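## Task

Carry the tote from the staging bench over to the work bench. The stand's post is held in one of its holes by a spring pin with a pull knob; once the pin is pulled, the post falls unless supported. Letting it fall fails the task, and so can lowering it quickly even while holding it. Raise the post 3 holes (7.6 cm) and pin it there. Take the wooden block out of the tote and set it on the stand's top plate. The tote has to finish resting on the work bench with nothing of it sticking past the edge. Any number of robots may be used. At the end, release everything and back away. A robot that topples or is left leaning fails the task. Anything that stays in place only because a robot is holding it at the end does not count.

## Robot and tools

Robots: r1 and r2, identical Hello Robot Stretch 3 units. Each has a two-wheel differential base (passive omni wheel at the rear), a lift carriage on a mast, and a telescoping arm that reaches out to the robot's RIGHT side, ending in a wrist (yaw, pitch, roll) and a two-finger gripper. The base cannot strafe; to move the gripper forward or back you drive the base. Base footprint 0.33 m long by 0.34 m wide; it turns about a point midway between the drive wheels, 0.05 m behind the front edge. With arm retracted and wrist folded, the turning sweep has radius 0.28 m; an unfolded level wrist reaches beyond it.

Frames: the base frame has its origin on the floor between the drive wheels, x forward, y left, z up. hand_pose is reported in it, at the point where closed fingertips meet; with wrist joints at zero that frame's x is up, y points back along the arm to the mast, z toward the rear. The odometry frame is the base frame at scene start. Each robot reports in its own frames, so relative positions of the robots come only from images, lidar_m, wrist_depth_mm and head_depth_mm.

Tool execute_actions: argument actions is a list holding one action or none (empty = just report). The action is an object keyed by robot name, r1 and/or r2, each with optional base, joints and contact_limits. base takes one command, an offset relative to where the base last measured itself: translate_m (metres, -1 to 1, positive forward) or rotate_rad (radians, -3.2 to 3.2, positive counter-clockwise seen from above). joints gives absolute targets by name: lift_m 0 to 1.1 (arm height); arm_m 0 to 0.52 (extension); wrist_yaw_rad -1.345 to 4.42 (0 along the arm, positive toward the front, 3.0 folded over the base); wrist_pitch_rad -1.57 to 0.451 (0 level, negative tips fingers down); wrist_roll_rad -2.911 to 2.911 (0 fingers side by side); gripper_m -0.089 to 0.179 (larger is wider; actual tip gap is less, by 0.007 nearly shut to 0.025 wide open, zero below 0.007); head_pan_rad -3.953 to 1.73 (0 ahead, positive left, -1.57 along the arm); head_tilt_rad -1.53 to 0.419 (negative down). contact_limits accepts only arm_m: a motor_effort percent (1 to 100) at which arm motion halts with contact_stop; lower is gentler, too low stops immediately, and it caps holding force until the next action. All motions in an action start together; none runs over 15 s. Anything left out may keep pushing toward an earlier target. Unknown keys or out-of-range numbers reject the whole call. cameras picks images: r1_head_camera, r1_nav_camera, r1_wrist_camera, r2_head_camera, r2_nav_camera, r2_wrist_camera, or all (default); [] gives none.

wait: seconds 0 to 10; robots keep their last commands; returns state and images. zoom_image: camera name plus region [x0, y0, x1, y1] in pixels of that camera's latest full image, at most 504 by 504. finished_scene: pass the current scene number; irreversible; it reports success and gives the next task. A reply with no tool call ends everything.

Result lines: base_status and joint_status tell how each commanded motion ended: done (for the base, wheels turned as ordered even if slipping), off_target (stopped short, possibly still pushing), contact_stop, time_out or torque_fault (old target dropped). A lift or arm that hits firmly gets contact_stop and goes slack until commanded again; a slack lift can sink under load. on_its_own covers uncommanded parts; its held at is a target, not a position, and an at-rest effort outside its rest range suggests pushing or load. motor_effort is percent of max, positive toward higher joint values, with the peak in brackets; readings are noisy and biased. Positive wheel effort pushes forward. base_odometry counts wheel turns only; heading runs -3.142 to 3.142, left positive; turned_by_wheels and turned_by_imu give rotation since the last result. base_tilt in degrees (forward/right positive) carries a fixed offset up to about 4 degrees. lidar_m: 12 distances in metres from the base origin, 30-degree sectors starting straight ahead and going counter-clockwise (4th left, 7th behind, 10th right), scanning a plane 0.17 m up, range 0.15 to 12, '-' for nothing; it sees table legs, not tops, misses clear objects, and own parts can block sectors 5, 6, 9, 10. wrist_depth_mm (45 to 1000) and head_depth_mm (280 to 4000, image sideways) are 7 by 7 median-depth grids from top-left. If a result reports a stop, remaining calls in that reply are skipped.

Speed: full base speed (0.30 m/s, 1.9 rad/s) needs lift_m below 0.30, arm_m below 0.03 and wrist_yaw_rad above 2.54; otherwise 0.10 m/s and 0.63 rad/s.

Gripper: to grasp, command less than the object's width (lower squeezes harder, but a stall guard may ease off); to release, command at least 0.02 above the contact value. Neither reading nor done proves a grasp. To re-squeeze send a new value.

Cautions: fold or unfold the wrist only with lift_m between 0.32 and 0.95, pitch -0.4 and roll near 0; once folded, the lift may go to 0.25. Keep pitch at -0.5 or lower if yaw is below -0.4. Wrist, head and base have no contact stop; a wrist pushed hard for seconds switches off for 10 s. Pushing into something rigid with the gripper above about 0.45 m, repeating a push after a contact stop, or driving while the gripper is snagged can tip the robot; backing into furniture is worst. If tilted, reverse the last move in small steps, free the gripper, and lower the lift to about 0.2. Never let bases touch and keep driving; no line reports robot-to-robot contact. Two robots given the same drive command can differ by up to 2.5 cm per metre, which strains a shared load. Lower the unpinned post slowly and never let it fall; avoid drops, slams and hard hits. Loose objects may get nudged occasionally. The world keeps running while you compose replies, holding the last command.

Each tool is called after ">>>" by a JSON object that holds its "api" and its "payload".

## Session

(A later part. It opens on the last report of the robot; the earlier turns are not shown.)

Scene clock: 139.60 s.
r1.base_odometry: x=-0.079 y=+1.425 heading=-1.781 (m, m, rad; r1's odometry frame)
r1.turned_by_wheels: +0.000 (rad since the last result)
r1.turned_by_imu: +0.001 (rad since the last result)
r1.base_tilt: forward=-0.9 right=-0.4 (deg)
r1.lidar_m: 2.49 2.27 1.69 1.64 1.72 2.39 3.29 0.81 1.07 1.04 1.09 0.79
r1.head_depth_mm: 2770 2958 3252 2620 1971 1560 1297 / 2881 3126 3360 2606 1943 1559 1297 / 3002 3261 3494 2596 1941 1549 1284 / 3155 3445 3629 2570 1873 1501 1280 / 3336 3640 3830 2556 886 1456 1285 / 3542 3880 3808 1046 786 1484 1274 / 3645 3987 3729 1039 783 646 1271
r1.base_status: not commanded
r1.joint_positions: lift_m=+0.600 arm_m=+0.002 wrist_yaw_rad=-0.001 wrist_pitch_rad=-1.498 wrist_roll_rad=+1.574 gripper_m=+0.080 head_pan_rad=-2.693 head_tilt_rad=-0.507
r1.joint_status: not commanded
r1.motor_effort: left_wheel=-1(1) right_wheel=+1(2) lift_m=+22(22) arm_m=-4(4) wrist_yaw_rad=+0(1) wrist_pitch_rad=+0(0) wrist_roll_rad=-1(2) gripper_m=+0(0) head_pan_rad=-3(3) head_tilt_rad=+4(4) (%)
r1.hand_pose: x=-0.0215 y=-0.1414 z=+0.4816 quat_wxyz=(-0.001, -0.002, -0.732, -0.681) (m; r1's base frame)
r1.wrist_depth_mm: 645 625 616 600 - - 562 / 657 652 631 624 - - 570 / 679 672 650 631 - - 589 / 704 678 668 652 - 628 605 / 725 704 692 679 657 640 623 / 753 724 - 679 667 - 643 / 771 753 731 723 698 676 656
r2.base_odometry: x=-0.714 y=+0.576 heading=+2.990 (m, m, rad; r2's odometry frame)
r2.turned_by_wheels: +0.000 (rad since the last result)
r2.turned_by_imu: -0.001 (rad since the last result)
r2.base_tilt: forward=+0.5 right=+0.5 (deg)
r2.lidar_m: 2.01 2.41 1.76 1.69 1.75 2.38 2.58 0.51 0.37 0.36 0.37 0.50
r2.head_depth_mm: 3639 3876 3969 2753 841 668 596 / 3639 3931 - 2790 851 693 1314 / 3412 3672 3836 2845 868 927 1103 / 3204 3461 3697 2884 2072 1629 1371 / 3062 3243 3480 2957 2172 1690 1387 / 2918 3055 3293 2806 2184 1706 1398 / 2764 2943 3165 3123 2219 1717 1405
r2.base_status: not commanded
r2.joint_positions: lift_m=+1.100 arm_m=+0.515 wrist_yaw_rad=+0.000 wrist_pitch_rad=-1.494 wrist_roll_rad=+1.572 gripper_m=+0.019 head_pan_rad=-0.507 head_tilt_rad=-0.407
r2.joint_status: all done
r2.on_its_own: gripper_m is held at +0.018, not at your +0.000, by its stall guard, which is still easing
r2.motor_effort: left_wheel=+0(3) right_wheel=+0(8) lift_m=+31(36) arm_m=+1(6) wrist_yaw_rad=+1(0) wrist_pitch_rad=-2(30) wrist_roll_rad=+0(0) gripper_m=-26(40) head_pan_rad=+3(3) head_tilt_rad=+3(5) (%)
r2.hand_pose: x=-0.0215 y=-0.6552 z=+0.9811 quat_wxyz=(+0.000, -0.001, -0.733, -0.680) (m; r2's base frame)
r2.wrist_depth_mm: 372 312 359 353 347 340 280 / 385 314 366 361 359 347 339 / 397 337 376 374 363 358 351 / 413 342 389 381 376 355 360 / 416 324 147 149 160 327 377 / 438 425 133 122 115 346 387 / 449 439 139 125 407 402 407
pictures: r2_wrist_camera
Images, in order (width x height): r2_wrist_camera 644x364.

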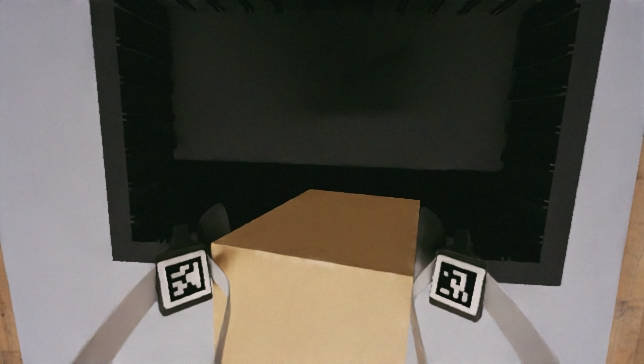

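>>> {"api": "execute_actions", "payload": {"actions": [{"r2":{"base":{"translate_m":1.0},"joints":{"arm_m":0.3,"gripper_m":0.01,"head_pan_rad":-0.5,"head_tilt_rad":-0.5}},"r1":{"base":{"translate_m":-1.0},"joints":{"wrist_pitch_rad":0,"wrist_roll_rad":0,"lift_m":0.35}}}], "cameras": ["r2_head_camera","r2_wrist_camera","r1_head_camera"]}}

Scene clock: 151.40 s.
r1.base_odometry: x=+0.129 y=+2.403 heading=-1.781 (m, m, rad; r1's odometry frame)
r1.turned_by_wheels: +0.000 (rad since the last result)
r1.turned_by_imu: +0.017 (rad since the last result)
r1.base_tilt: forward=-1.0 right=-0.5 (deg)
r1.lidar_m: 1.72 2.28 1.72 1.67 1.75 2.37 2.30 1.34 3.19 1.04 0.44 1.50
r1.head_depth_mm: 1925 2080 2242 2423 1988 1570 1302 / 2002 2174 2353 2500 1959 1560 1296 / 2111 2280 2507 2619 1961 1548 1295 / 2214 2398 2627 2586 1935 1551 1284 / 2351 2543 2811 2571 1931 1549 1283 / 2444 2719 2869 2351 1847 1529 1280 / 2583 2882 3166 2548 1908 1528 1272
r1.base_status: done
r1.joint_positions: lift_m=+0.350 arm_m=+0.002 wrist_yaw_rad=+0.002 wrist_pitch_rad=-0.024 wrist_roll_rad=-0.002 gripper_m=+0.080 head_pan_rad=-2.694 head_tilt_rad=-0.504
r1.joint_status: all done
r1.motor_effort: left_wheel=+0(20) right_wheel=+0(55) lift_m=+23(23) arm_m=+0(5) wrist_yaw_rad=-3(100) wrist_pitch_rad=+7(10) wrist_roll_rad=+1(3) gripper_m=+0(28) head_pan_rad=-3(4) head_tilt_rad=+3(5) (%)
r1.hand_pose: x=-0.0208 y=-0.4024 z=+0.4586 quat_wxyz=(+0.708, +0.010, -0.706, -0.008) (m; r1's base frame)
r1.wrist_depth_mm: 614 548 - - - - - / 783 - - - - - - / - - - - - - - / - - - - - - - / - - - - - - - / - 879 - - - - 903 / - 961 859 845 807 750 715
r2.base_odometry: x=-1.702 y=+0.726 heading=+2.990 (m, m, rad; r2's odometry frame)
r2.turned_by_wheels: +0.000 (rad since the last result)
r2.turned_by_imu: -0.005 (rad since the last result)
r2.base_tilt: forward=+0.4 right=+0.6 (deg)
r2.lidar_m: 2.21 2.29 1.77 1.70 1.75 2.38 1.43 0.49 0.49 1.38 3.19 1.06
r2.head_depth_mm: 2643 2945 3102 2364 1835 1502 1261 / 2473 2707 2977 2409 1843 1512 1273 / 2309 2542 2805 2444 1876 1513 1284 / 2189 2379 2518 2301 1830 1526 1300 / 2090 2260 2458 2532 1929 1555 1302 / 1971 2143 2345 2452 1959 1576 1321 / 1877 2034 2197 2335 1986 1587 1332
r2.base_status: done
r2.joint_positions: lift_m=+1.100 arm_m=+0.300 wrist_yaw_rad=+0.000 wrist_pitch_rad=-1.494 wrist_roll_rad=+1.572 gripper_m=+0.034 head_pan_rad=-0.507 head_tilt_rad=-0.494
r2.joint_status: gripper_m off_target (ended at +0.034, target +0.010); the others done
r2.on_its_own: gripper_m is held at +0.033, not at your +0.010, by its stall guard, which is not easing now
r2.motor_effort: left_wheel=+0(4) right_wheel=-1(5) lift_m=+31(31) arm_m=-5(6) wrist_yaw_rad=+1(0) wrist_pitch_rad=-2(2) wrist_roll_rad=+0(1) gripper_m=-21(67) head_pan_rad=+3(3) head_tilt_rad=-2(11) (%)
r2.hand_pose: x=-0.0215 y=-0.4406 z=+0.9811 quat_wxyz=(+0.000, -0.001, -0.733, -0.680) (m; r2's base frame)
r2.wrist_depth_mm: - - - - - - - / - - - - - - - / - - - - - - - / - - - - - - - / - - 146 150 161 - - / - - 132 122 115 - - / - - 139 126 - - -
pictures: r1_head_camera (sideways: a quarter turn clockwise sets it upright), r2_head_camera (sideways: a quarter turn clockwise sets it upright), r2_wrist_camera
Images, in order (width x height): r1_head_camera 896x504, r2_head_camera 896x504, r2_wrist_camera 644x364.

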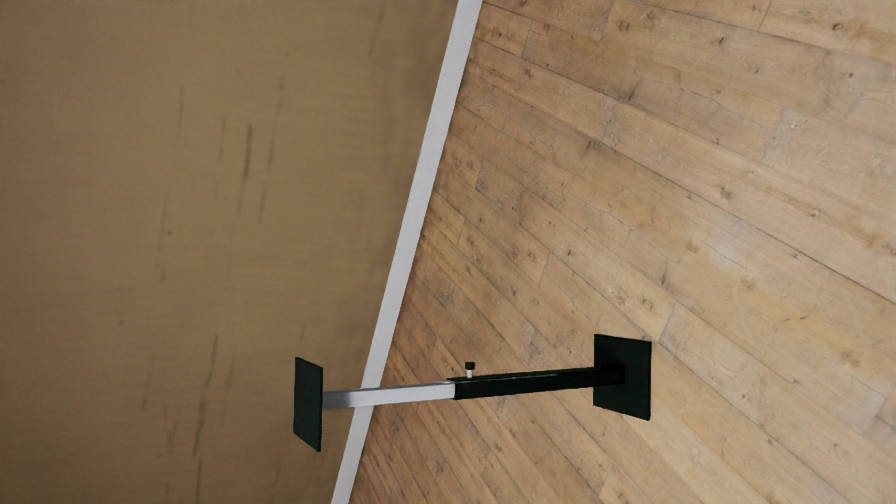

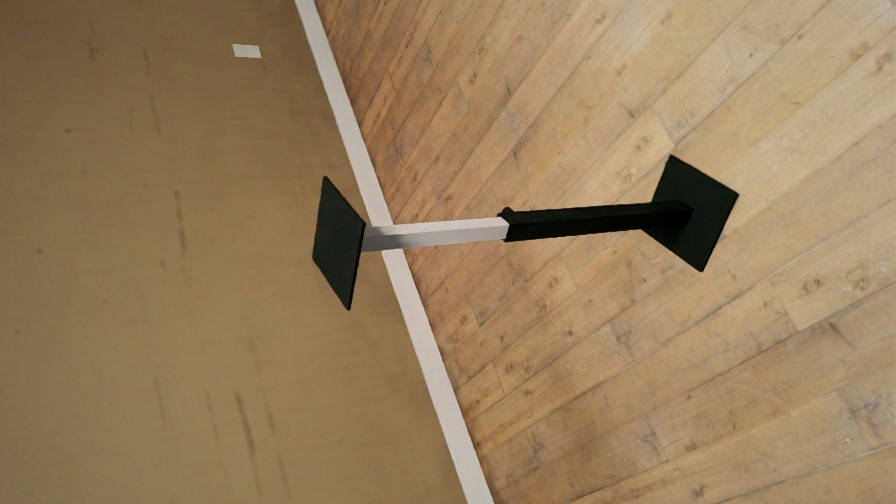

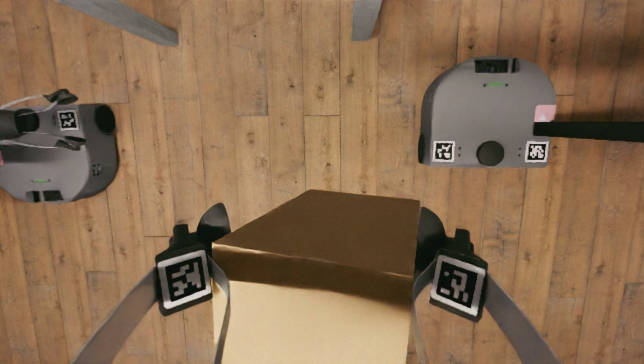

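>>> {"api": "execute_actions", "payload": {"actions": [{"r2":{"base":{"translate_m":0.93},"joints":{"arm_m":0.35,"head_pan_rad":-1.57,"head_tilt_rad":-0.8}},"r1":{"base":{"translate_m":-1.0},"joints":{"head_pan_rad":-1.57,"head_tilt_rad":-0.8}}}], "cameras": ["r2_head_camera","r2_wrist_camera","r1_wrist_camera"]}}

Scene clock: 162.87 s.
r1.base_odometry: x=+0.337 y=+3.381 heading=-1.781 (m, m, rad; r1's odometry frame)
r1.turned_by_wheels: +0.000 (rad since the last result)
r1.turned_by_imu: +0.001 (rad since the last result)
r1.base_tilt: forward=-1.0 right=-0.4 (deg)
r1.lidar_m: 2.69 2.33 1.76 1.71 1.79 1.34 1.30 1.37 1.93 0.80 3.21 1.29
r1.head_depth_mm: 2708 2920 2227 1804 1515 1309 1150 / 2675 2880 2198 1789 1511 1304 1148 / 2666 842 2056 1744 1505 1292 1152 / 1306 866 1795 1644 1430 1289 1168 / 2733 2782 2140 1681 1494 1288 1131 / 2732 2752 2142 1763 1476 1278 1135 / 2753 2749 2131 1753 1479 1280 1128
r1.base_status: done
r1.joint_positions: lift_m=+0.350 arm_m=+0.002 wrist_yaw_rad=+0.002 wrist_pitch_rad=-0.024 wrist_roll_rad=-0.002 gripper_m=+0.080 head_pan_rad=-1.577 head_tilt_rad=-0.790
r1.joint_status: all done
r1.motor_effort: left_wheel=+0(5) right_wheel=+0(5) lift_m=+23(23) arm_m=+0(0) wrist_yaw_rad=-2(2) wrist_pitch_rad=+7(7) wrist_roll_rad=+1(1) gripper_m=-1(0) head_pan_rad=+5(45) head_tilt_rad=-6(30) (%)
r1.hand_pose: x=-0.0209 y=-0.4024 z=+0.4586 quat_wxyz=(+0.708, +0.010, -0.706, -0.008) (m; r1's base frame)
r1.wrist_depth_mm: - - - - - - - / - - - - - - - / - - - - - - - / - - - - - - - / - - - - 612 - - / - - - - 646 - 895 / - 961 854 844 761 753 710
r2.base_odometry: x=-2.622 y=+0.866 heading=+2.991 (m, m, rad; r2's odometry frame)
r2.turned_by_wheels: +0.000 (rad since the last result)
r2.turned_by_imu: -0.005 (rad since the last result)
r2.base_tilt: forward=+0.6 right=+0.6 (deg)
r2.lidar_m: 1.27 1.32 1.78 1.71 1.77 2.39 1.36 1.32 3.20 0.50 1.83 1.33
r2.head_depth_mm: 2872 2449 1967 1661 1436 1263 1122 / 2893 2477 2007 1691 1445 1265 1131 / 2874 2516 634 1660 1464 1253 1142 / 2890 1443 499 729 1398 1254 1151 / 2803 1474 2100 1700 1493 1300 1156 / 2812 2639 2119 1767 1498 1320 1165 / 2767 2705 2135 1776 1523 1331 1182
r2.base_status: done
r2.joint_positions: lift_m=+1.100 arm_m=+0.350 wrist_yaw_rad=+0.000 wrist_pitch_rad=-1.494 wrist_roll_rad=+1.572 gripper_m=+0.034 head_pan_rad=-1.563 head_tilt_rad=-0.790
r2.joint_status: all done
r2.on_its_own: gripper_m is held at +0.033, not at your +0.010, by its stall guard, which is not easing now
r2.motor_effort: left_wheel=+1(4) right_wheel=+0(4) lift_m=+31(31) arm_m=+6(6) wrist_yaw_rad=+0(0) wrist_pitch_rad=-2(2) wrist_roll_rad=+0(0) gripper_m=-21(21) head_pan_rad=-2(36) head_tilt_rad=-5(32) (%)
r2.hand_pose: x=-0.0215 y=-0.4899 z=+0.9811 quat_wxyz=(+0.000, -0.001, -0.733, -0.680) (m; r2's base frame)
r2.wrist_depth_mm: - - - - - - - / - - - - - - - / - - - - - - - / - - 277 272 - - - / - - 146 148 161 - - / - - 132 122 115 - - / - - 139 125 - - -
pictures: r1_wrist_camera, r2_head_camera (sideways: a quarter turn clockwise sets it upright), r2_wrist_camera
Images, in order (width x height): r1_wrist_camera 644x364, r2_head_camera 896x504, r2_wrist_camera 644x364.

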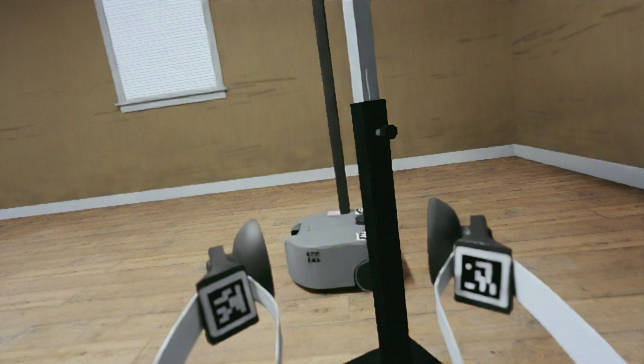

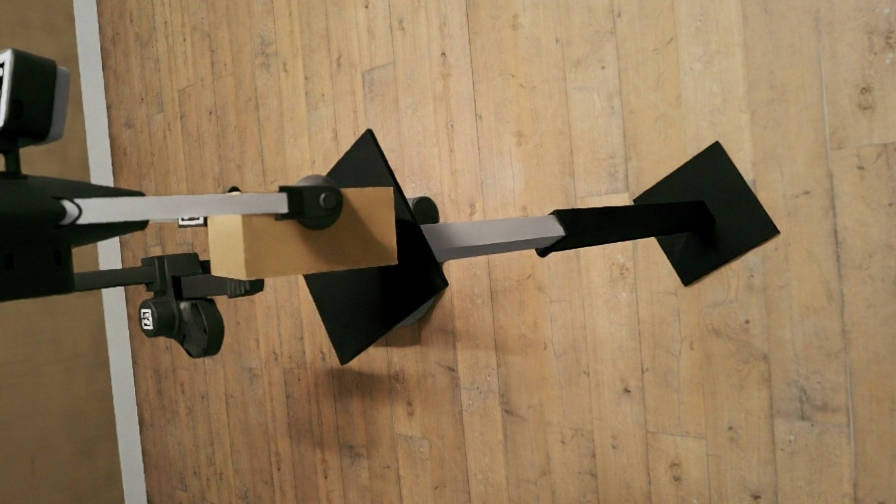

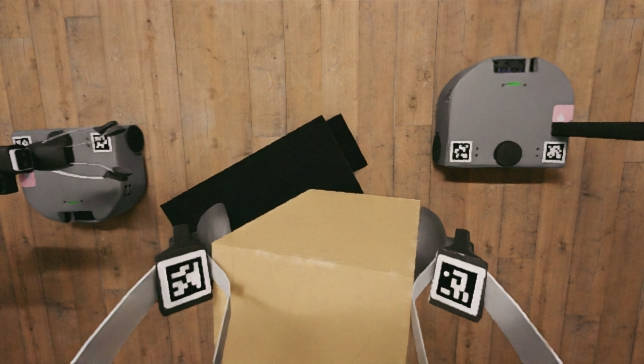

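>>> {"api": "execute_actions", "payload": {"actions": [{"r2":{"joints":{"arm_m":0.39,"lift_m":1.06}}}], "cameras": ["r2_head_camera","r2_wrist_camera"]}}

Scene clock: 165.73 s.
r1.base_odometry: x=+0.337 y=+3.381 heading=-1.781 (m, m, rad; r1's odometry frame)
r1.turned_by_wheels: +0.000 (rad since the last result)
r1.turned_by_imu: +0.001 (rad since the last result)
r1.base_tilt: forward=-1.0 right=-0.4 (deg)
r1.lidar_m: 2.69 2.34 1.75 1.71 1.79 1.35 1.31 1.37 1.93 0.80 3.22 1.29
r1.head_depth_mm: 2693 2906 2231 1803 1517 1309 1153 / 2683 2862 2210 1802 1505 1304 1145 / 2659 839 2068 1740 1500 1298 1151 / 1330 865 1795 1636 1431 1294 1171 / 2726 2788 2167 1684 1483 1285 1135 / 2718 2789 2155 1748 1478 1283 1131 / 2759 2714 2147 1739 1473 1285 1127
r1.base_status: not commanded
r1.joint_positions: lift_m=+0.350 arm_m=+0.002 wrist_yaw_rad=+0.002 wrist_pitch_rad=-0.024 wrist_roll_rad=-0.002 gripper_m=+0.080 head_pan_rad=-1.577 head_tilt_rad=-0.790
r1.joint_status: not commanded
r1.motor_effort: left_wheel=+0(0) right_wheel=+0(0) lift_m=+23(23) arm_m=+0(0) wrist_yaw_rad=-3(3) wrist_pitch_rad=+7(7) wrist_roll_rad=+1(1) gripper_m=+0(1) head_pan_rad=+4(3) head_tilt_rad=-6(7) (%)
r1.hand_pose: x=-0.0209 y=-0.4024 z=+0.4586 quat_wxyz=(+0.708, +0.010, -0.706, -0.008) (m; r1's base frame)
r1.wrist_depth_mm: - - - - - - - / - - - - - - - / - - - - - - - / - - - - - - - / - - - - 605 - - / - - - - 643 - 911 / - 968 857 840 760 751 710
r2.base_odometry: x=-2.622 y=+0.866 heading=+2.991 (m, m, rad; r2's odometry frame)
r2.turned_by_wheels: +0.000 (rad since the last result)
r2.turned_by_imu: -0.005 (rad since the last result)
r2.base_tilt: forward=+0.5 right=+0.6 (deg)
r2.lidar_m: 1.27 1.32 1.78 1.71 1.77 2.39 1.43 1.33 3.20 0.50 1.85 1.33
r2.head_depth_mm: 2840 2429 1982 1654 1438 1257 1123 / 2881 2487 1999 1691 1446 1269 1127 / 2884 2509 633 1674 1462 1257 1139 / - 1443 532 733 1399 1260 1149 / 2783 1467 2088 1685 1490 1299 1160 / 2793 2649 2118 1755 1502 1319 1165 / 2761 2695 2151 1782 1519 1329 1175
r2.base_status: not commanded
r2.joint_positions: lift_m=+1.073 arm_m=+0.390 wrist_yaw_rad=+0.000 wrist_pitch_rad=-1.528 wrist_roll_rad=+1.572 gripper_m=+0.037 head_pan_rad=-1.563 head_tilt_rad=-0.791
r2.joint_status: lift_m contact_stop (moved -0.027 of -0.040); the others done
r2.on_its_own: gripper_m is held at +0.036, not at your +0.010, by its stall guard, which is not easing now; lift_m is slack since a contact_stop, until your next command for it (your +1.060 is given up)
r2.motor_effort: left_wheel=+2(4) right_wheel=-2(9) lift_m=+26(27) arm_m=+8(8) wrist_yaw_rad=+0(0) wrist_pitch_rad=+14(17) wrist_roll_rad=-1(1) gripper_m=-23(24) head_pan_rad=-2(4) head_tilt_rad=-5(6) (%)
r2.hand_pose: x=-0.0215 y=-0.5210 z=+0.9549 quat_wxyz=(+0.000, -0.001, -0.722, -0.692) (m; r2's base frame)
r2.wrist_depth_mm: - - - - - - - / - - - - - - - / - - - - - - - / - - - 243 - - - / - - 147 149 153 - - / - - 132 120 113 - - / - - 139 123 115 - -
pictures: r2_head_camera (sideways: a quarter turn clockwise sets it upright), r2_wrist_camera
Images, in order (width x height): r2_head_camera 896x504, r2_wrist_camera 644x364.

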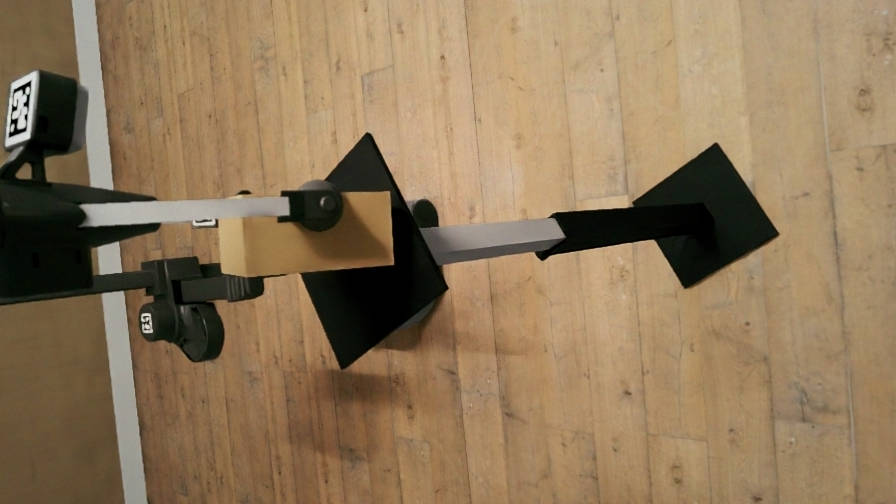

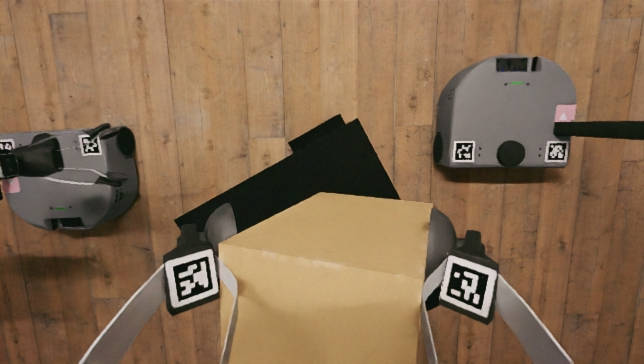

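>>> {"api": "execute_actions", "payload": {"actions": [{"r2":{"joints":{"gripper_m":0.14,"lift_m":1.075}}}], "cameras": []}}

>>> {"api": "execute_actions", "payload": {"actions": [{"r2":{"joints":{"lift_m":1.1,"arm_m":0.0}}}], "cameras": []}}

>>> {"api": "execute_actions", "payload": {"actions": [{"r2":{"joints":{"lift_m":0.72,"wrist_pitch_rad":0,"wrist_roll_rad":0,"gripper_m":0.1}},"r1":{"base":{"translate_m":-0.45}}}], "cameras": ["r2_head_camera","r2_wrist_camera"]}}

Scene clock: 167.43 s.
r1.base_odometry: x=+0.337 y=+3.381 heading=-1.781 (m, m, rad; r1's odometry frame)
r1.turned_by_wheels: +0.000 (rad since the last result)
r1.turned_by_imu: +0.000 (rad since the last result)
r1.base_tilt: forward=-0.9 right=-0.3 (deg)
r1.lidar_m: 2.69 2.33 1.76 1.71 1.78 1.35 1.31 1.37 1.93 0.81 3.22 1.29
r1.head_depth_mm: 2681 2909 2234 1814 1515 1306 1155 / 2685 2847 2220 1798 1503 1302 1147 / 2710 837 2059 1749 1502 1295 1152 / 1330 861 1784 1640 1427 1298 1167 / 2734 2767 2171 1673 1492 1290 1133 / 2716 2754 2147 1747 1485 1281 1132 / 2737 2718 2139 1742 1477 1276 1124
r1.base_status: not commanded
r1.joint_positions: lift_m=+0.350 arm_m=+0.002 wrist_yaw_rad=+0.002 wrist_pitch_rad=-0.024 wrist_roll_rad=-0.002 gripper_m=+0.080 head_pan_rad=-1.577 head_tilt_rad=-0.790
r1.joint_status: not commanded
r1.motor_effort: left_wheel=+1(0) right_wheel=+0(0) lift_m=+23(23) arm_m=+0(0) wrist_yaw_rad=-2(2) wrist_pitch_rad=+7(7) wrist_roll_rad=+1(1) gripper_m=-1(0) head_pan_rad=+2(3) head_tilt_rad=-6(6) (%)
r1.hand_pose: x=-0.0209 y=-0.4024 z=+0.4586 quat_wxyz=(+0.708, +0.010, -0.706, -0.008) (m; r1's base frame)
r1.wrist_depth_mm: - - - - - - - / - - - - - - - / - - - - - - - / - - - - - - - / - - - - 613 - - / - - - - 638 - 894 / - 960 833 843 747 750 719
r2.base_odometry: x=-2.622 y=+0.866 heading=+2.991 (m, m, rad; r2's odometry frame)
r2.turned_by_wheels: +0.000 (rad since the last result)
r2.turned_by_imu: +0.000 (rad since the last result)
r2.base_tilt: forward=+0.6 right=+0.5 (deg)
r2.lidar_m: 1.27 1.32 1.78 1.71 1.77 2.38 1.43 1.33 3.21 0.50 1.85 1.33
r2.head_depth_mm: 2830 2443 1964 1667 1431 1258 1124 / 2855 2479 2006 1682 1450 1269 1129 / 2889 2509 634 1667 1464 1256 1139 / - 1451 548 732 1392 1261 1148 / 2810 1455 2084 1690 1488 1306 1157 / 2798 2643 2117 1757 1507 1318 1168 / 2732 2703 2148 1781 1525 1326 1178
r2.base_status: not commanded
r2.joint_positions: lift_m=+1.075 arm_m=+0.390 wrist_yaw_rad=+0.000 wrist_pitch_rad=-1.501 wrist_roll_rad=+1.572 gripper_m=+0.140 head_pan_rad=-1.563 head_tilt_rad=-0.791
r2.joint_status: all done
r2.motor_effort: left_wheel=+1(1) right_wheel=-1(2) lift_m=+29(31) arm_m=+5(8) wrist_yaw_rad=+0(1) wrist_pitch_rad=+1(13) wrist_roll_rad=-1(0) gripper_m=-1(86) head_pan_rad=-1(3) head_tilt_rad=-5(5) (%)
r2.hand_pose: x=-0.0215 y=-0.5280 z=+0.9563 quat_wxyz=(+0.000, -0.001, -0.731, -0.682) (m; r2's base frame)
r2.wrist_depth_mm: - - - - - - - / - - - - - - - / - - - - - - - / - - - 244 - - - / - - 259 146 140 - - / - - - 130 127 - - / - - - 134 131 - -
pictures: none
No camera images: the call's "cameras" was empty. Leave "cameras" out to get every camera's image.

Scene clock: 171.50 s.
r1.base_odometry: x=+0.337 y=+3.381 heading=-1.781 (m, m, rad; r1's odometry frame)
r1.turned_by_wheels: +0.000 (rad since the last result)
r1.turned_by_imu: +0.001 (rad since the last result)
r1.base_tilt: forward=-1.0 right=-0.4 (deg)
r1.lidar_m: 2.69 2.34 1.75 1.71 1.79 1.35 1.30 1.37 1.93 0.81 3.21 1.29
r1.head_depth_mm: 2690 2887 2228 1807 1511 1303 1151 / 2720 2879 2195 1790 1504 1295 1144 / 2723 2844 2070 1736 1501 1294 1154 / 2602 2493 1788 1632 1421 1289 1172 / 2709 2795 2149 1675 1493 1286 1136 / 2737 2759 2141 1759 1480 1283 1133 / 2736 2738 2127 1745 1478 1277 1124
r1.base_status: not commanded
r1.joint_positions: lift_m=+0.350 arm_m=+0.002 wrist_yaw_rad=+0.002 wrist_pitch_rad=-0.024 wrist_roll_rad=-0.002 gripper_m=+0.080 head_pan_rad=-1.577 head_tilt_rad=-0.790
r1.joint_status: not commanded
r1.motor_effort: left_wheel=+0(1) right_wheel=+0(0) lift_m=+23(23) arm_m=+0(1) wrist_yaw_rad=-3(2) wrist_pitch_rad=+7(7) wrist_roll_rad=+1(1) gripper_m=+0(1) head_pan_rad=+3(3) head_tilt_rad=-6(6) (%)
r1.hand_pose: x=-0.0209 y=-0.4024 z=+0.4586 quat_wxyz=(+0.708, +0.010, -0.706, -0.008) (m; r1's base frame)
r1.wrist_depth_mm: - - - - - - - / - - - - - - - / - - - - - - - / - - - - - - - / - - - - 604 - - / - - - - 643 - 906 / - 977 825 803 750 739 719
r2.base_odometry: x=-2.622 y=+0.866 heading=+2.991 (m, m, rad; r2's odometry frame)
r2.turned_by_wheels: +0.000 (rad since the last result)
r2.turned_by_imu: +0.000 (rad since the last result)
r2.base_tilt: forward=+0.5 right=+0.5 (deg)
r2.lidar_m: 1.28 1.32 1.77 1.71 1.76 2.39 1.43 1.33 3.23 0.50 1.85 1.33
r2.head_depth_mm: - - - - - 1236 1119 / - - - - - - - / - - - - - 1243 1139 / 2697 1526 657 - - 1255 1154 / 2775 1458 2089 1746 1459 1304 1161 / 2789 2665 2108 1749 1501 1316 1164 / 2762 2706 2140 1776 1528 1323 1176
r2.base_status: not commanded
r2.joint_positions: lift_m=+1.100 arm_m=+0.003 wrist_yaw_rad=+0.000 wrist_pitch_rad=-1.494 wrist_roll_rad=+1.572 gripper_m=+0.140 head_pan_rad=-1.563 head_tilt_rad=-0.791
r2.joint_status: all done
joint sent to its limit — the command would take r2.arm_m past its lower limit, so that joint was sent only as far as its limit.
r2.motor_effort: left_wheel=+1(1) right_wheel=-1(1) lift_m=+27(31) arm_m=-5(7) wrist_yaw_rad=+0(0) wrist_pitch_rad=-2(11) wrist_roll_rad=-1(0) gripper_m=+0(3) head_pan_rad=-3(2) head_tilt_rad=-5(6) (%)
r2.hand_pose: x=-0.0215 y=-0.1429 z=+0.9813 quat_wxyz=(+0.000, -0.001, -0.733, -0.680) (m; r2's base frame)
r2.wrist_depth_mm: - - - - - - - / - - - - - - - / - - - - - - - / - - - - - - - / - - - - - - - / - - - - - - - / - - - - - - -
pictures: none
No camera images: the call's "cameras" was empty. Leave "cameras" out to get every camera's image.

Scene clock: 177.23 s.
r1.base_odometry: x=+0.431 y=+3.821 heading=-1.781 (m, m, rad; r1's odometry frame)
r1.turned_by_wheels: +0.000 (rad since the last result)
r1.turned_by_imu: +0.001 (rad since the last result)
r1.base_tilt: forward=-0.9 right=-0.5 (deg)
r1.lidar_m: 1.72 2.36 1.77 1.72 1.18 0.88 0.86 0.90 1.27 1.37 0.88 1.95
r1.head_depth_mm: 2622 2657 2226 1797 1522 1305 1153 / 2669 2882 2210 1800 1505 1310 1145 / 2688 2848 2187 1781 1501 1300 1153 / 2721 2793 2167 1777 1495 1292 1173 / 2705 2778 2167 1772 1490 1286 1138 / 2740 2774 2087 1666 1464 1284 1134 / 1357 1570 2137 1616 1432 1274 1129
r1.base_status: done
r1.joint_positions: lift_m=+0.350 arm_m=+0.002 wrist_yaw_rad=+0.002 wrist_pitch_rad=-0.024 wrist_roll_rad=-0.002 gripper_m=+0.080 head_pan_rad=-1.577 head_tilt_rad=-0.790
r1.joint_status: not commanded
r1.motor_effort: left_wheel=+0(4) right_wheel=+0(6) lift_m=+23(23) arm_m=+0(0) wrist_yaw_rad=-3(2) wrist_pitch_rad=+7(7) wrist_roll_rad=+1(1) gripper_m=+0(1) head_pan_rad=+4(3) head_tilt_rad=-6(6) (%)
r1.hand_pose: x=-0.0209 y=-0.4024 z=+0.4586 quat_wxyz=(+0.708, +0.010, -0.706, -0.008) (m; r1's base frame)
r1.wrist_depth_mm: - - - - - - - / - - - - - - - / - - - - - - - / - - - - - - - / - - - - - - - / - - - - - - 888 / - 873 841 826 808 746 708
r2.base_odometry: x=-2.622 y=+0.866 heading=+2.991 (m, m, rad; r2's odometry frame)
r2.turned_by_wheels: +0.000 (rad since the last result)
r2.turned_by_imu: -0.001 (rad since the last result)
r2.base_tilt: forward=+0.5 right=+0.6 (deg)
r2.lidar_m: 1.27 1.32 1.78 1.70 1.77 2.38 1.43 1.33 3.20 0.50 1.37 1.33
r2.head_depth_mm: 2844 2449 1987 1657 1436 1309 - / 2831 2479 2004 1705 1441 1313 - / 2847 2512 1951 1658 1512 - 1108 / 2786 2570 660 704 1397 1261 1154 / 2820 2619 2077 1692 1488 1308 1157 / 2762 2670 2118 1673 1503 1317 1165 / 2764 1584 1335 1679 1525 1326 1178
r2.base_status: not commanded
r2.joint_positions: lift_m=+0.720 arm_m=+0.003 wrist_yaw_rad=+0.000 wrist_pitch_rad=-0.022 wrist_roll_rad=+0.006 gripper_m=+0.100 head_pan_rad=-1.563 head_tilt_rad=-0.791
r2.joint_status: all done
r2.motor_effort: left_wheel=+1(1) right_wheel=+0(1) lift_m=+23(23) arm_m=-5(5) wrist_yaw_rad=+0(1) wrist_pitch_rad=+10(12) wrist_roll_rad=-2(4) gripper_m=+0(82) head_pan_rad=-2(2) head_tilt_rad=-6(5) (%)
r2.hand_pose: x=-0.0214 y=-0.4033 z=+0.8292 quat_wxyz=(+0.705, +0.008, -0.709, -0.008) (m; r2's base frame)
r2.wrist_depth_mm: - - - - - - - / - - - - - - - / - - 317 - - - - / - - - - - - - / - - - - - - - / - - - - - - - / - - - - - - -
pictures: r2_head_camera (sideways: a quarter turn clockwise sets it upright), r2_wrist_camera
Images, in order (width x height): r2_head_camera 896x504, r2_wrist_camera 644x364.

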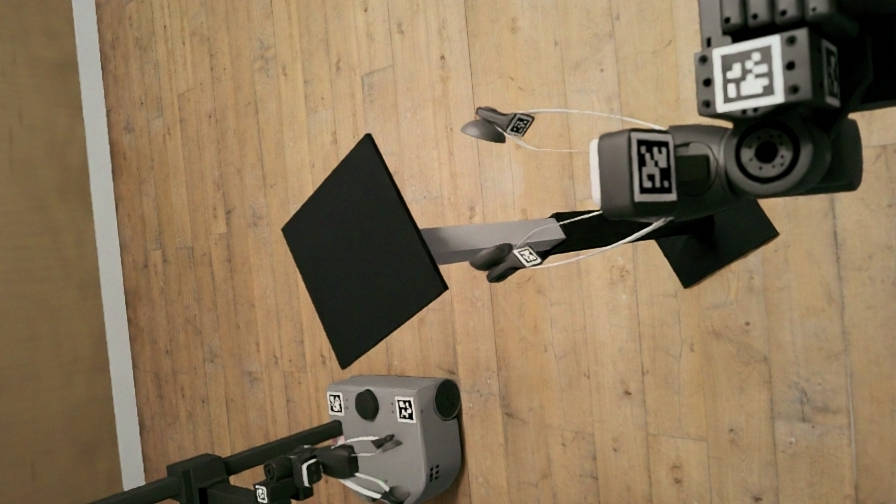

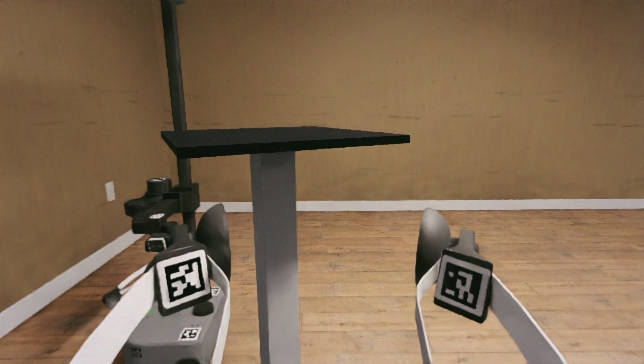

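>>> {"api": "execute_actions", "payload": {"actions": [{"r2":{"joints":{"head_pan_rad":-1.0,"head_tilt_rad":-1.3}},"r1":{"joints":{"head_pan_rad":-1.0,"head_tilt_rad":-0.9}}}], "cameras": ["r2_nav_camera","r1_head_camera"]}}

Scene clock: 178.27 s.
r1.base_odometry: x=+0.431 y=+3.821 heading=-1.781 (m, m, rad; r1's odometry frame)
r1.turned_by_wheels: +0.000 (rad since the last result)
r1.turned_by_imu: +0.000 (rad since the last result)
r1.base_tilt: forward=-1.0 right=-0.3 (deg)
r1.lidar_m: 1.73 2.36 1.77 1.72 1.18 0.88 0.86 0.90 1.27 1.36 0.88 1.94
r1.head_depth_mm: 1400 2315 1937 1650 1432 1259 1125 / 1023 2168 1738 1626 1426 1253 1126 / 2972 2144 1701 1583 1414 1253 1134 / 2976 2319 1914 1612 1412 1245 1129 / 2975 2291 1898 1618 1402 1239 1110 / 2924 2296 1882 1603 1397 1233 1108 / 2898 2283 1871 1598 1391 1229 1106
r1.base_status: not commanded
r1.joint_positions: lift_m=+0.350 arm_m=+0.002 wrist_yaw_rad=+0.002 wrist_pitch_rad=-0.024 wrist_roll_rad=-0.002 gripper_m=+0.080 head_pan_rad=-1.007 head_tilt_rad=-0.888
r1.joint_status: all done
r1.motor_effort: left_wheel=+0(0) right_wheel=+0(0) lift_m=+23(23) arm_m=+0(0) wrist_yaw_rad=-2(3) wrist_pitch_rad=+8(7) wrist_roll_rad=+1(1) gripper_m=+0(0) head_pan_rad=+4(33) head_tilt_rad=-6(19) (%)
r1.hand_pose: x=-0.0209 y=-0.4024 z=+0.4586 quat_wxyz=(+0.708, +0.010, -0.706, -0.008) (m; r1's base frame)
r1.wrist_depth_mm: - - - - - - - / - - - - - - - / - - - - - - - / - - - - - - - / - - - - - - - / - - - - - - 904 / - 873 857 848 803 743 705
r2.base_odometry: x=-2.622 y=+0.866 heading=+2.991 (m, m, rad; r2's odometry frame)
r2.turned_by_wheels: +0.000 (rad since the last result)
r2.turned_by_imu: +0.000 (rad since the last result)
r2.base_tilt: forward=+0.6 right=+0.6 (deg)
r2.lidar_m: 1.28 1.32 1.78 1.71 1.77 2.39 1.43 1.33 3.21 0.50 1.37 1.33
r2.head_depth_mm: 1461 1394 932 - 1224 1192 - / 1470 1412 1330 1299 1253 - 1155 / 1472 1415 1356 1302 - - 1156 / 1498 1428 1368 1305 1253 1193 1163 / 1511 1436 1374 1314 1252 1215 1163 / 1514 1445 1379 1326 1267 1215 1169 / 1532 1457 1392 1326 1280 1226 1177
r2.base_status: not commanded
r2.joint_positions: lift_m=+0.720 arm_m=+0.003 wrist_yaw_rad=+0.000 wrist_pitch_rad=-0.022 wrist_roll_rad=+0.006 gripper_m=+0.100 head_pan_rad=-1.007 head_tilt_rad=-1.284
r2.joint_status: all done
r2.motor_effort: left_wheel=+1(1) right_wheel=-1(0) lift_m=+23(24) arm_m=-5(5) wrist_yaw_rad=+0(1) wrist_pitch_rad=+10(10) wrist_roll_rad=-1(2) gripper_m=+0(1) head_pan_rad=+2(26) head_tilt_rad=-10(42) (%)
r2.hand_pose: x=-0.0214 y=-0.4033 z=+0.8292 quat_wxyz=(+0.705, +0.008, -0.709, -0.008) (m; r2's base frame)
r2.wrist_depth_mm: - - - - - - - / - - - - - - - / - - 316 - - - - / - - - - - - - / - - - - - - - / - - - - - - - / - - - - - - -
pictures: r1_head_camera (sideways: a quarter turn clockwise sets it upright), r2_nav_camera (sideways: a quarter turn counterclockwise sets it upright)
Images, in order (width x height): r1_head_camera 896x504, r2_nav_camera 672x504.

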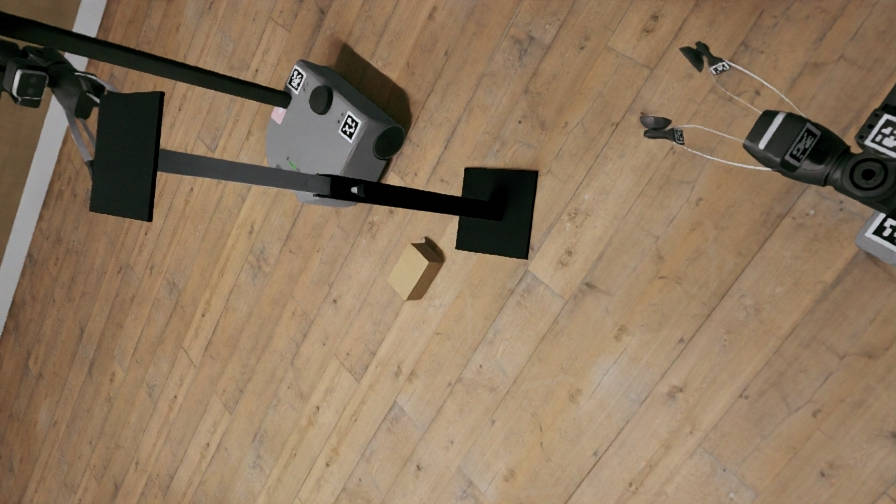

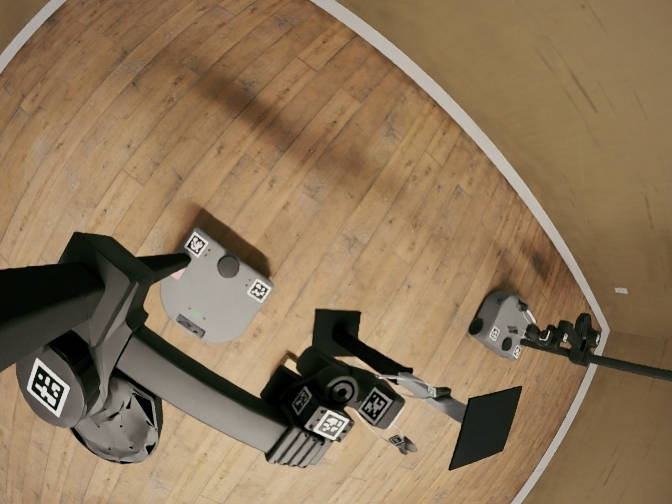

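>>> {"api": "execute_actions", "payload": {"actions": [{"r2":{"base":{"translate_m":-0.27},"joints":{"wrist_pitch_rad":-1.5,"wrist_roll_rad":1.57,"gripper_m":0.15,"arm_m":0.3,"lift_m":0.5}}}], "cameras": ["r2_wrist_camera"]}}

Scene clock: 182.07 s.
r1.base_odometry: x=+0.431 y=+3.821 heading=-1.781 (m, m, rad; r1's odometry frame)
r1.turned_by_wheels: +0.000 (rad since the last result)
r1.turned_by_imu: +0.001 (rad since the last result)
r1.base_tilt: forward=-0.9 right=-0.5 (deg)
r1.lidar_m: 1.72 2.36 1.77 1.72 1.18 0.88 0.86 0.90 1.27 3.03 0.88 1.95
r1.head_depth_mm: 2758 2386 1944 1660 1434 1258 1127 / 2811 2225 1936 1640 1416 1250 1123 / 1397 1727 1781 1583 1412 1247 1135 / 2660 2317 1782 1615 1404 1242 1129 / 2960 1256 1856 1610 1399 1240 1107 / 2944 2299 1890 1601 1390 1236 1107 / 2870 2272 1877 1590 1384 1232 1102
r1.base_status: not commanded
r1.joint_positions: lift_m=+0.350 arm_m=+0.002 wrist_yaw_rad=+0.002 wrist_pitch_rad=-0.024 wrist_roll_rad=-0.002 gripper_m=+0.080 head_pan_rad=-1.007 head_tilt_rad=-0.888
r1.joint_status: not commanded
r1.motor_effort: left_wheel=+1(1) right_wheel=+0(0) lift_m=+23(23) arm_m=+1(1) wrist_yaw_rad=-2(2) wrist_pitch_rad=+8(7) wrist_roll_rad=+1(1) gripper_m=-1(1) head_pan_rad=+2(3) head_tilt_rad=-6(6) (%)
r1.hand_pose: x=-0.0209 y=-0.4024 z=+0.4586 quat_wxyz=(+0.708, +0.010, -0.706, -0.008) (m; r1's base frame)
r1.wrist_depth_mm: - - - - - - - / - - - - - - - / - - - - - - - / - - - - - - - / - - - - - - - / - - - - - - 891 / - 867 852 839 800 753 700
r2.base_odometry: x=-2.355 y=+0.825 heading=+2.991 (m, m, rad; r2's odometry frame)
r2.turned_by_wheels: +0.000 (rad since the last result)
r2.turned_by_imu: +0.000 (rad since the last result)
r2.base_tilt: forward=+0.5 right=+0.6 (deg)
r2.lidar_m: 1.55 1.59 1.78 1.70 1.76 2.38 1.45 1.07 1.41 3.08 0.58 1.61
r2.head_depth_mm: 1462 1400 1329 1294 - 1180 - / 1476 1413 1349 1279 1254 - - / 1484 1418 1349 1300 - - - / 1481 1403 1344 1310 1256 1192 1168 / 1509 1436 1379 1316 1264 1211 1165 / 1515 1443 1384 1319 1270 1218 1166 / 1522 1460 1394 1336 1278 1226 1174
r2.base_status: done
r2.joint_positions: lift_m=+0.500 arm_m=+0.300 wrist_yaw_rad=+0.000 wrist_pitch_rad=-1.494 wrist_roll_rad=+1.566 gripper_m=+0.150 head_pan_rad=-1.007 head_tilt_rad=-1.284
r2.joint_status: all done
r2.motor_effort: left_wheel=+1(3) right_wheel=-1(5) lift_m=+24(27) arm_m=+6(7) wrist_yaw_rad=+1(0) wrist_pitch_rad=-3(10) wrist_roll_rad=+2(3) gripper_m=+0(86) head_pan_rad=+2(3) head_tilt_rad=-9(9) (%)
r2.hand_pose: x=-0.0215 y=-0.4400 z=+0.3815 quat_wxyz=(+0.002, +0.002, -0.734, -0.680) (m; r2's base frame)
r2.wrist_depth_mm: 541 541 526 511 506 497 - / 546 538 536 533 514 511 - / 564 561 556 543 531 521 - / 591 577 568 546 546 533 - / 620 593 587 560 562 545 545 / 629 - 603 595 585 - 559 / 660 632 624 604 610 596 576
pictures: r2_wrist_camera
Images, in order (width x height): r2_wrist_camera 644x364.

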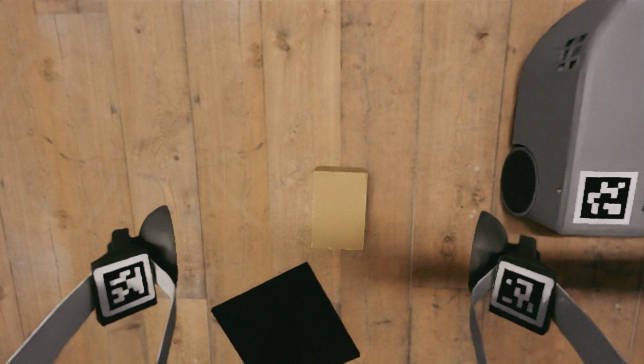

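>>> {"api": "execute_actions", "payload": {"actions": [{"r2":{"joints":{"arm_m":0.285,"lift_m":0.24}}}], "cameras": ["r2_wrist_camera"]}}

Scene clock: 185.37 s.
r1.base_odometry: x=+0.431 y=+3.821 heading=-1.781 (m, m, rad; r1's odometry frame)
r1.turned_by_wheels: +0.000 (rad since the last result)
r1.turned_by_imu: +0.001 (rad since the last result)
r1.base_tilt: forward=-0.9 right=-0.4 (deg)
r1.lidar_m: 1.73 2.36 1.77 1.72 1.18 0.88 0.86 0.90 1.26 3.04 0.89 1.95
r1.head_depth_mm: 2749 2378 1951 1654 1436 1259 1126 / 2869 2223 1936 1633 1421 1256 1120 / 2876 1588 1788 1575 1416 1252 1132 / 2997 1863 1770 1606 1409 1241 1132 / 2953 2318 1802 1606 1404 1241 1110 / 2922 2302 1879 1607 1398 1234 1105 / 2899 2277 1883 1598 1389 1236 1105
r1.base_status: not commanded
r1.joint_positions: lift_m=+0.350 arm_m=+0.002 wrist_yaw_rad=+0.002 wrist_pitch_rad=-0.024 wrist_roll_rad=-0.002 gripper_m=+0.080 head_pan_rad=-1.007 head_tilt_rad=-0.888
r1.joint_status: not commanded
r1.motor_effort: left_wheel=+0(0) right_wheel=+0(0) lift_m=+23(23) arm_m=+0(0) wrist_yaw_rad=-2(1) wrist_pitch_rad=+7(7) wrist_roll_rad=+1(1) gripper_m=+0(0) head_pan_rad=+3(3) head_tilt_rad=-7(7) (%)
r1.hand_pose: x=-0.0209 y=-0.4024 z=+0.4586 quat_wxyz=(+0.708, +0.010, -0.706, -0.008) (m; r1's base frame)
r1.wrist_depth_mm: - - - - - - - / - - - - - - - / - - - - - - - / - - - - - - - / - - - - - - - / - - - - - - 902 / - 872 843 831 803 754 723
r2.base_odometry: x=-2.355 y=+0.825 heading=+2.991 (m, m, rad; r2's odometry frame)
r2.turned_by_wheels: +0.000 (rad since the last result)
r2.turned_by_imu: +0.000 (rad since the last result)
r2.base_tilt: forward=+0.5 right=+0.6 (deg)
r2.lidar_m: 1.55 1.60 1.78 1.70 1.76 2.37 1.45 1.07 1.41 3.08 0.58 1.62
r2.head_depth_mm: 1470 1395 1358 1280 1228 1187 1131 / 1482 1410 1345 1277 - - 1134 / 1489 1420 1358 1296 - - - / 1469 1410 1347 1305 1254 1198 1156 / 1509 1433 1371 1308 1265 1214 1160 / 1520 1443 1381 1319 1269 1217 1172 / 1528 1463 1389 1330 1273 1222 1178
r2.base_status: not commanded
r2.joint_positions: lift_m=+0.240 arm_m=+0.285 wrist_yaw_rad=+0.000 wrist_pitch_rad=-1.494 wrist_roll_rad=+1.566 gripper_m=+0.150 head_pan_rad=-1.007 head_tilt_rad=-1.284
r2.joint_status: all done
r2.motor_effort: left_wheel=+1(1) right_wheel=+0(0) lift_m=+23(24) arm_m=-5(5) wrist_yaw_rad=+1(0) wrist_pitch_rad=-2(2) wrist_roll_rad=+2(2) gripper_m=+0(0) head_pan_rad=+3(2) head_tilt_rad=-9(9) (%)
r2.hand_pose: x=-0.0215 y=-0.4256 z=+0.1215 quat_wxyz=(+0.002, +0.002, -0.733, -0.680) (m; r2's base frame)
r2.wrist_depth_mm: 277 269 267 262 255 253 246 / 284 281 275 269 265 261 255 / 292 288 279 276 271 269 262 / 299 294 289 282 280 273 268 / 308 303 295 233 289 279 275 / 320 - 307 238 294 - 283 / 331 327 320 243 306 301 293
pictures: r2_wrist_camera
Images, in order (width x height): r2_wrist_camera 644x364.

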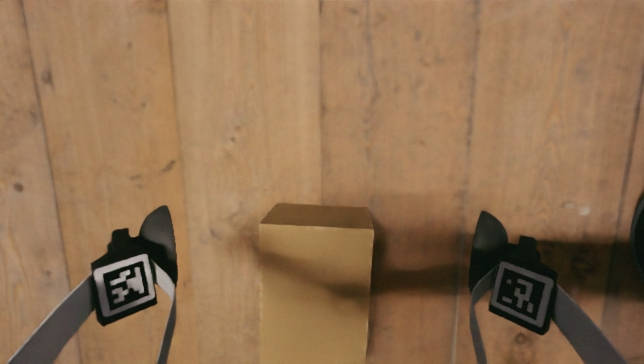

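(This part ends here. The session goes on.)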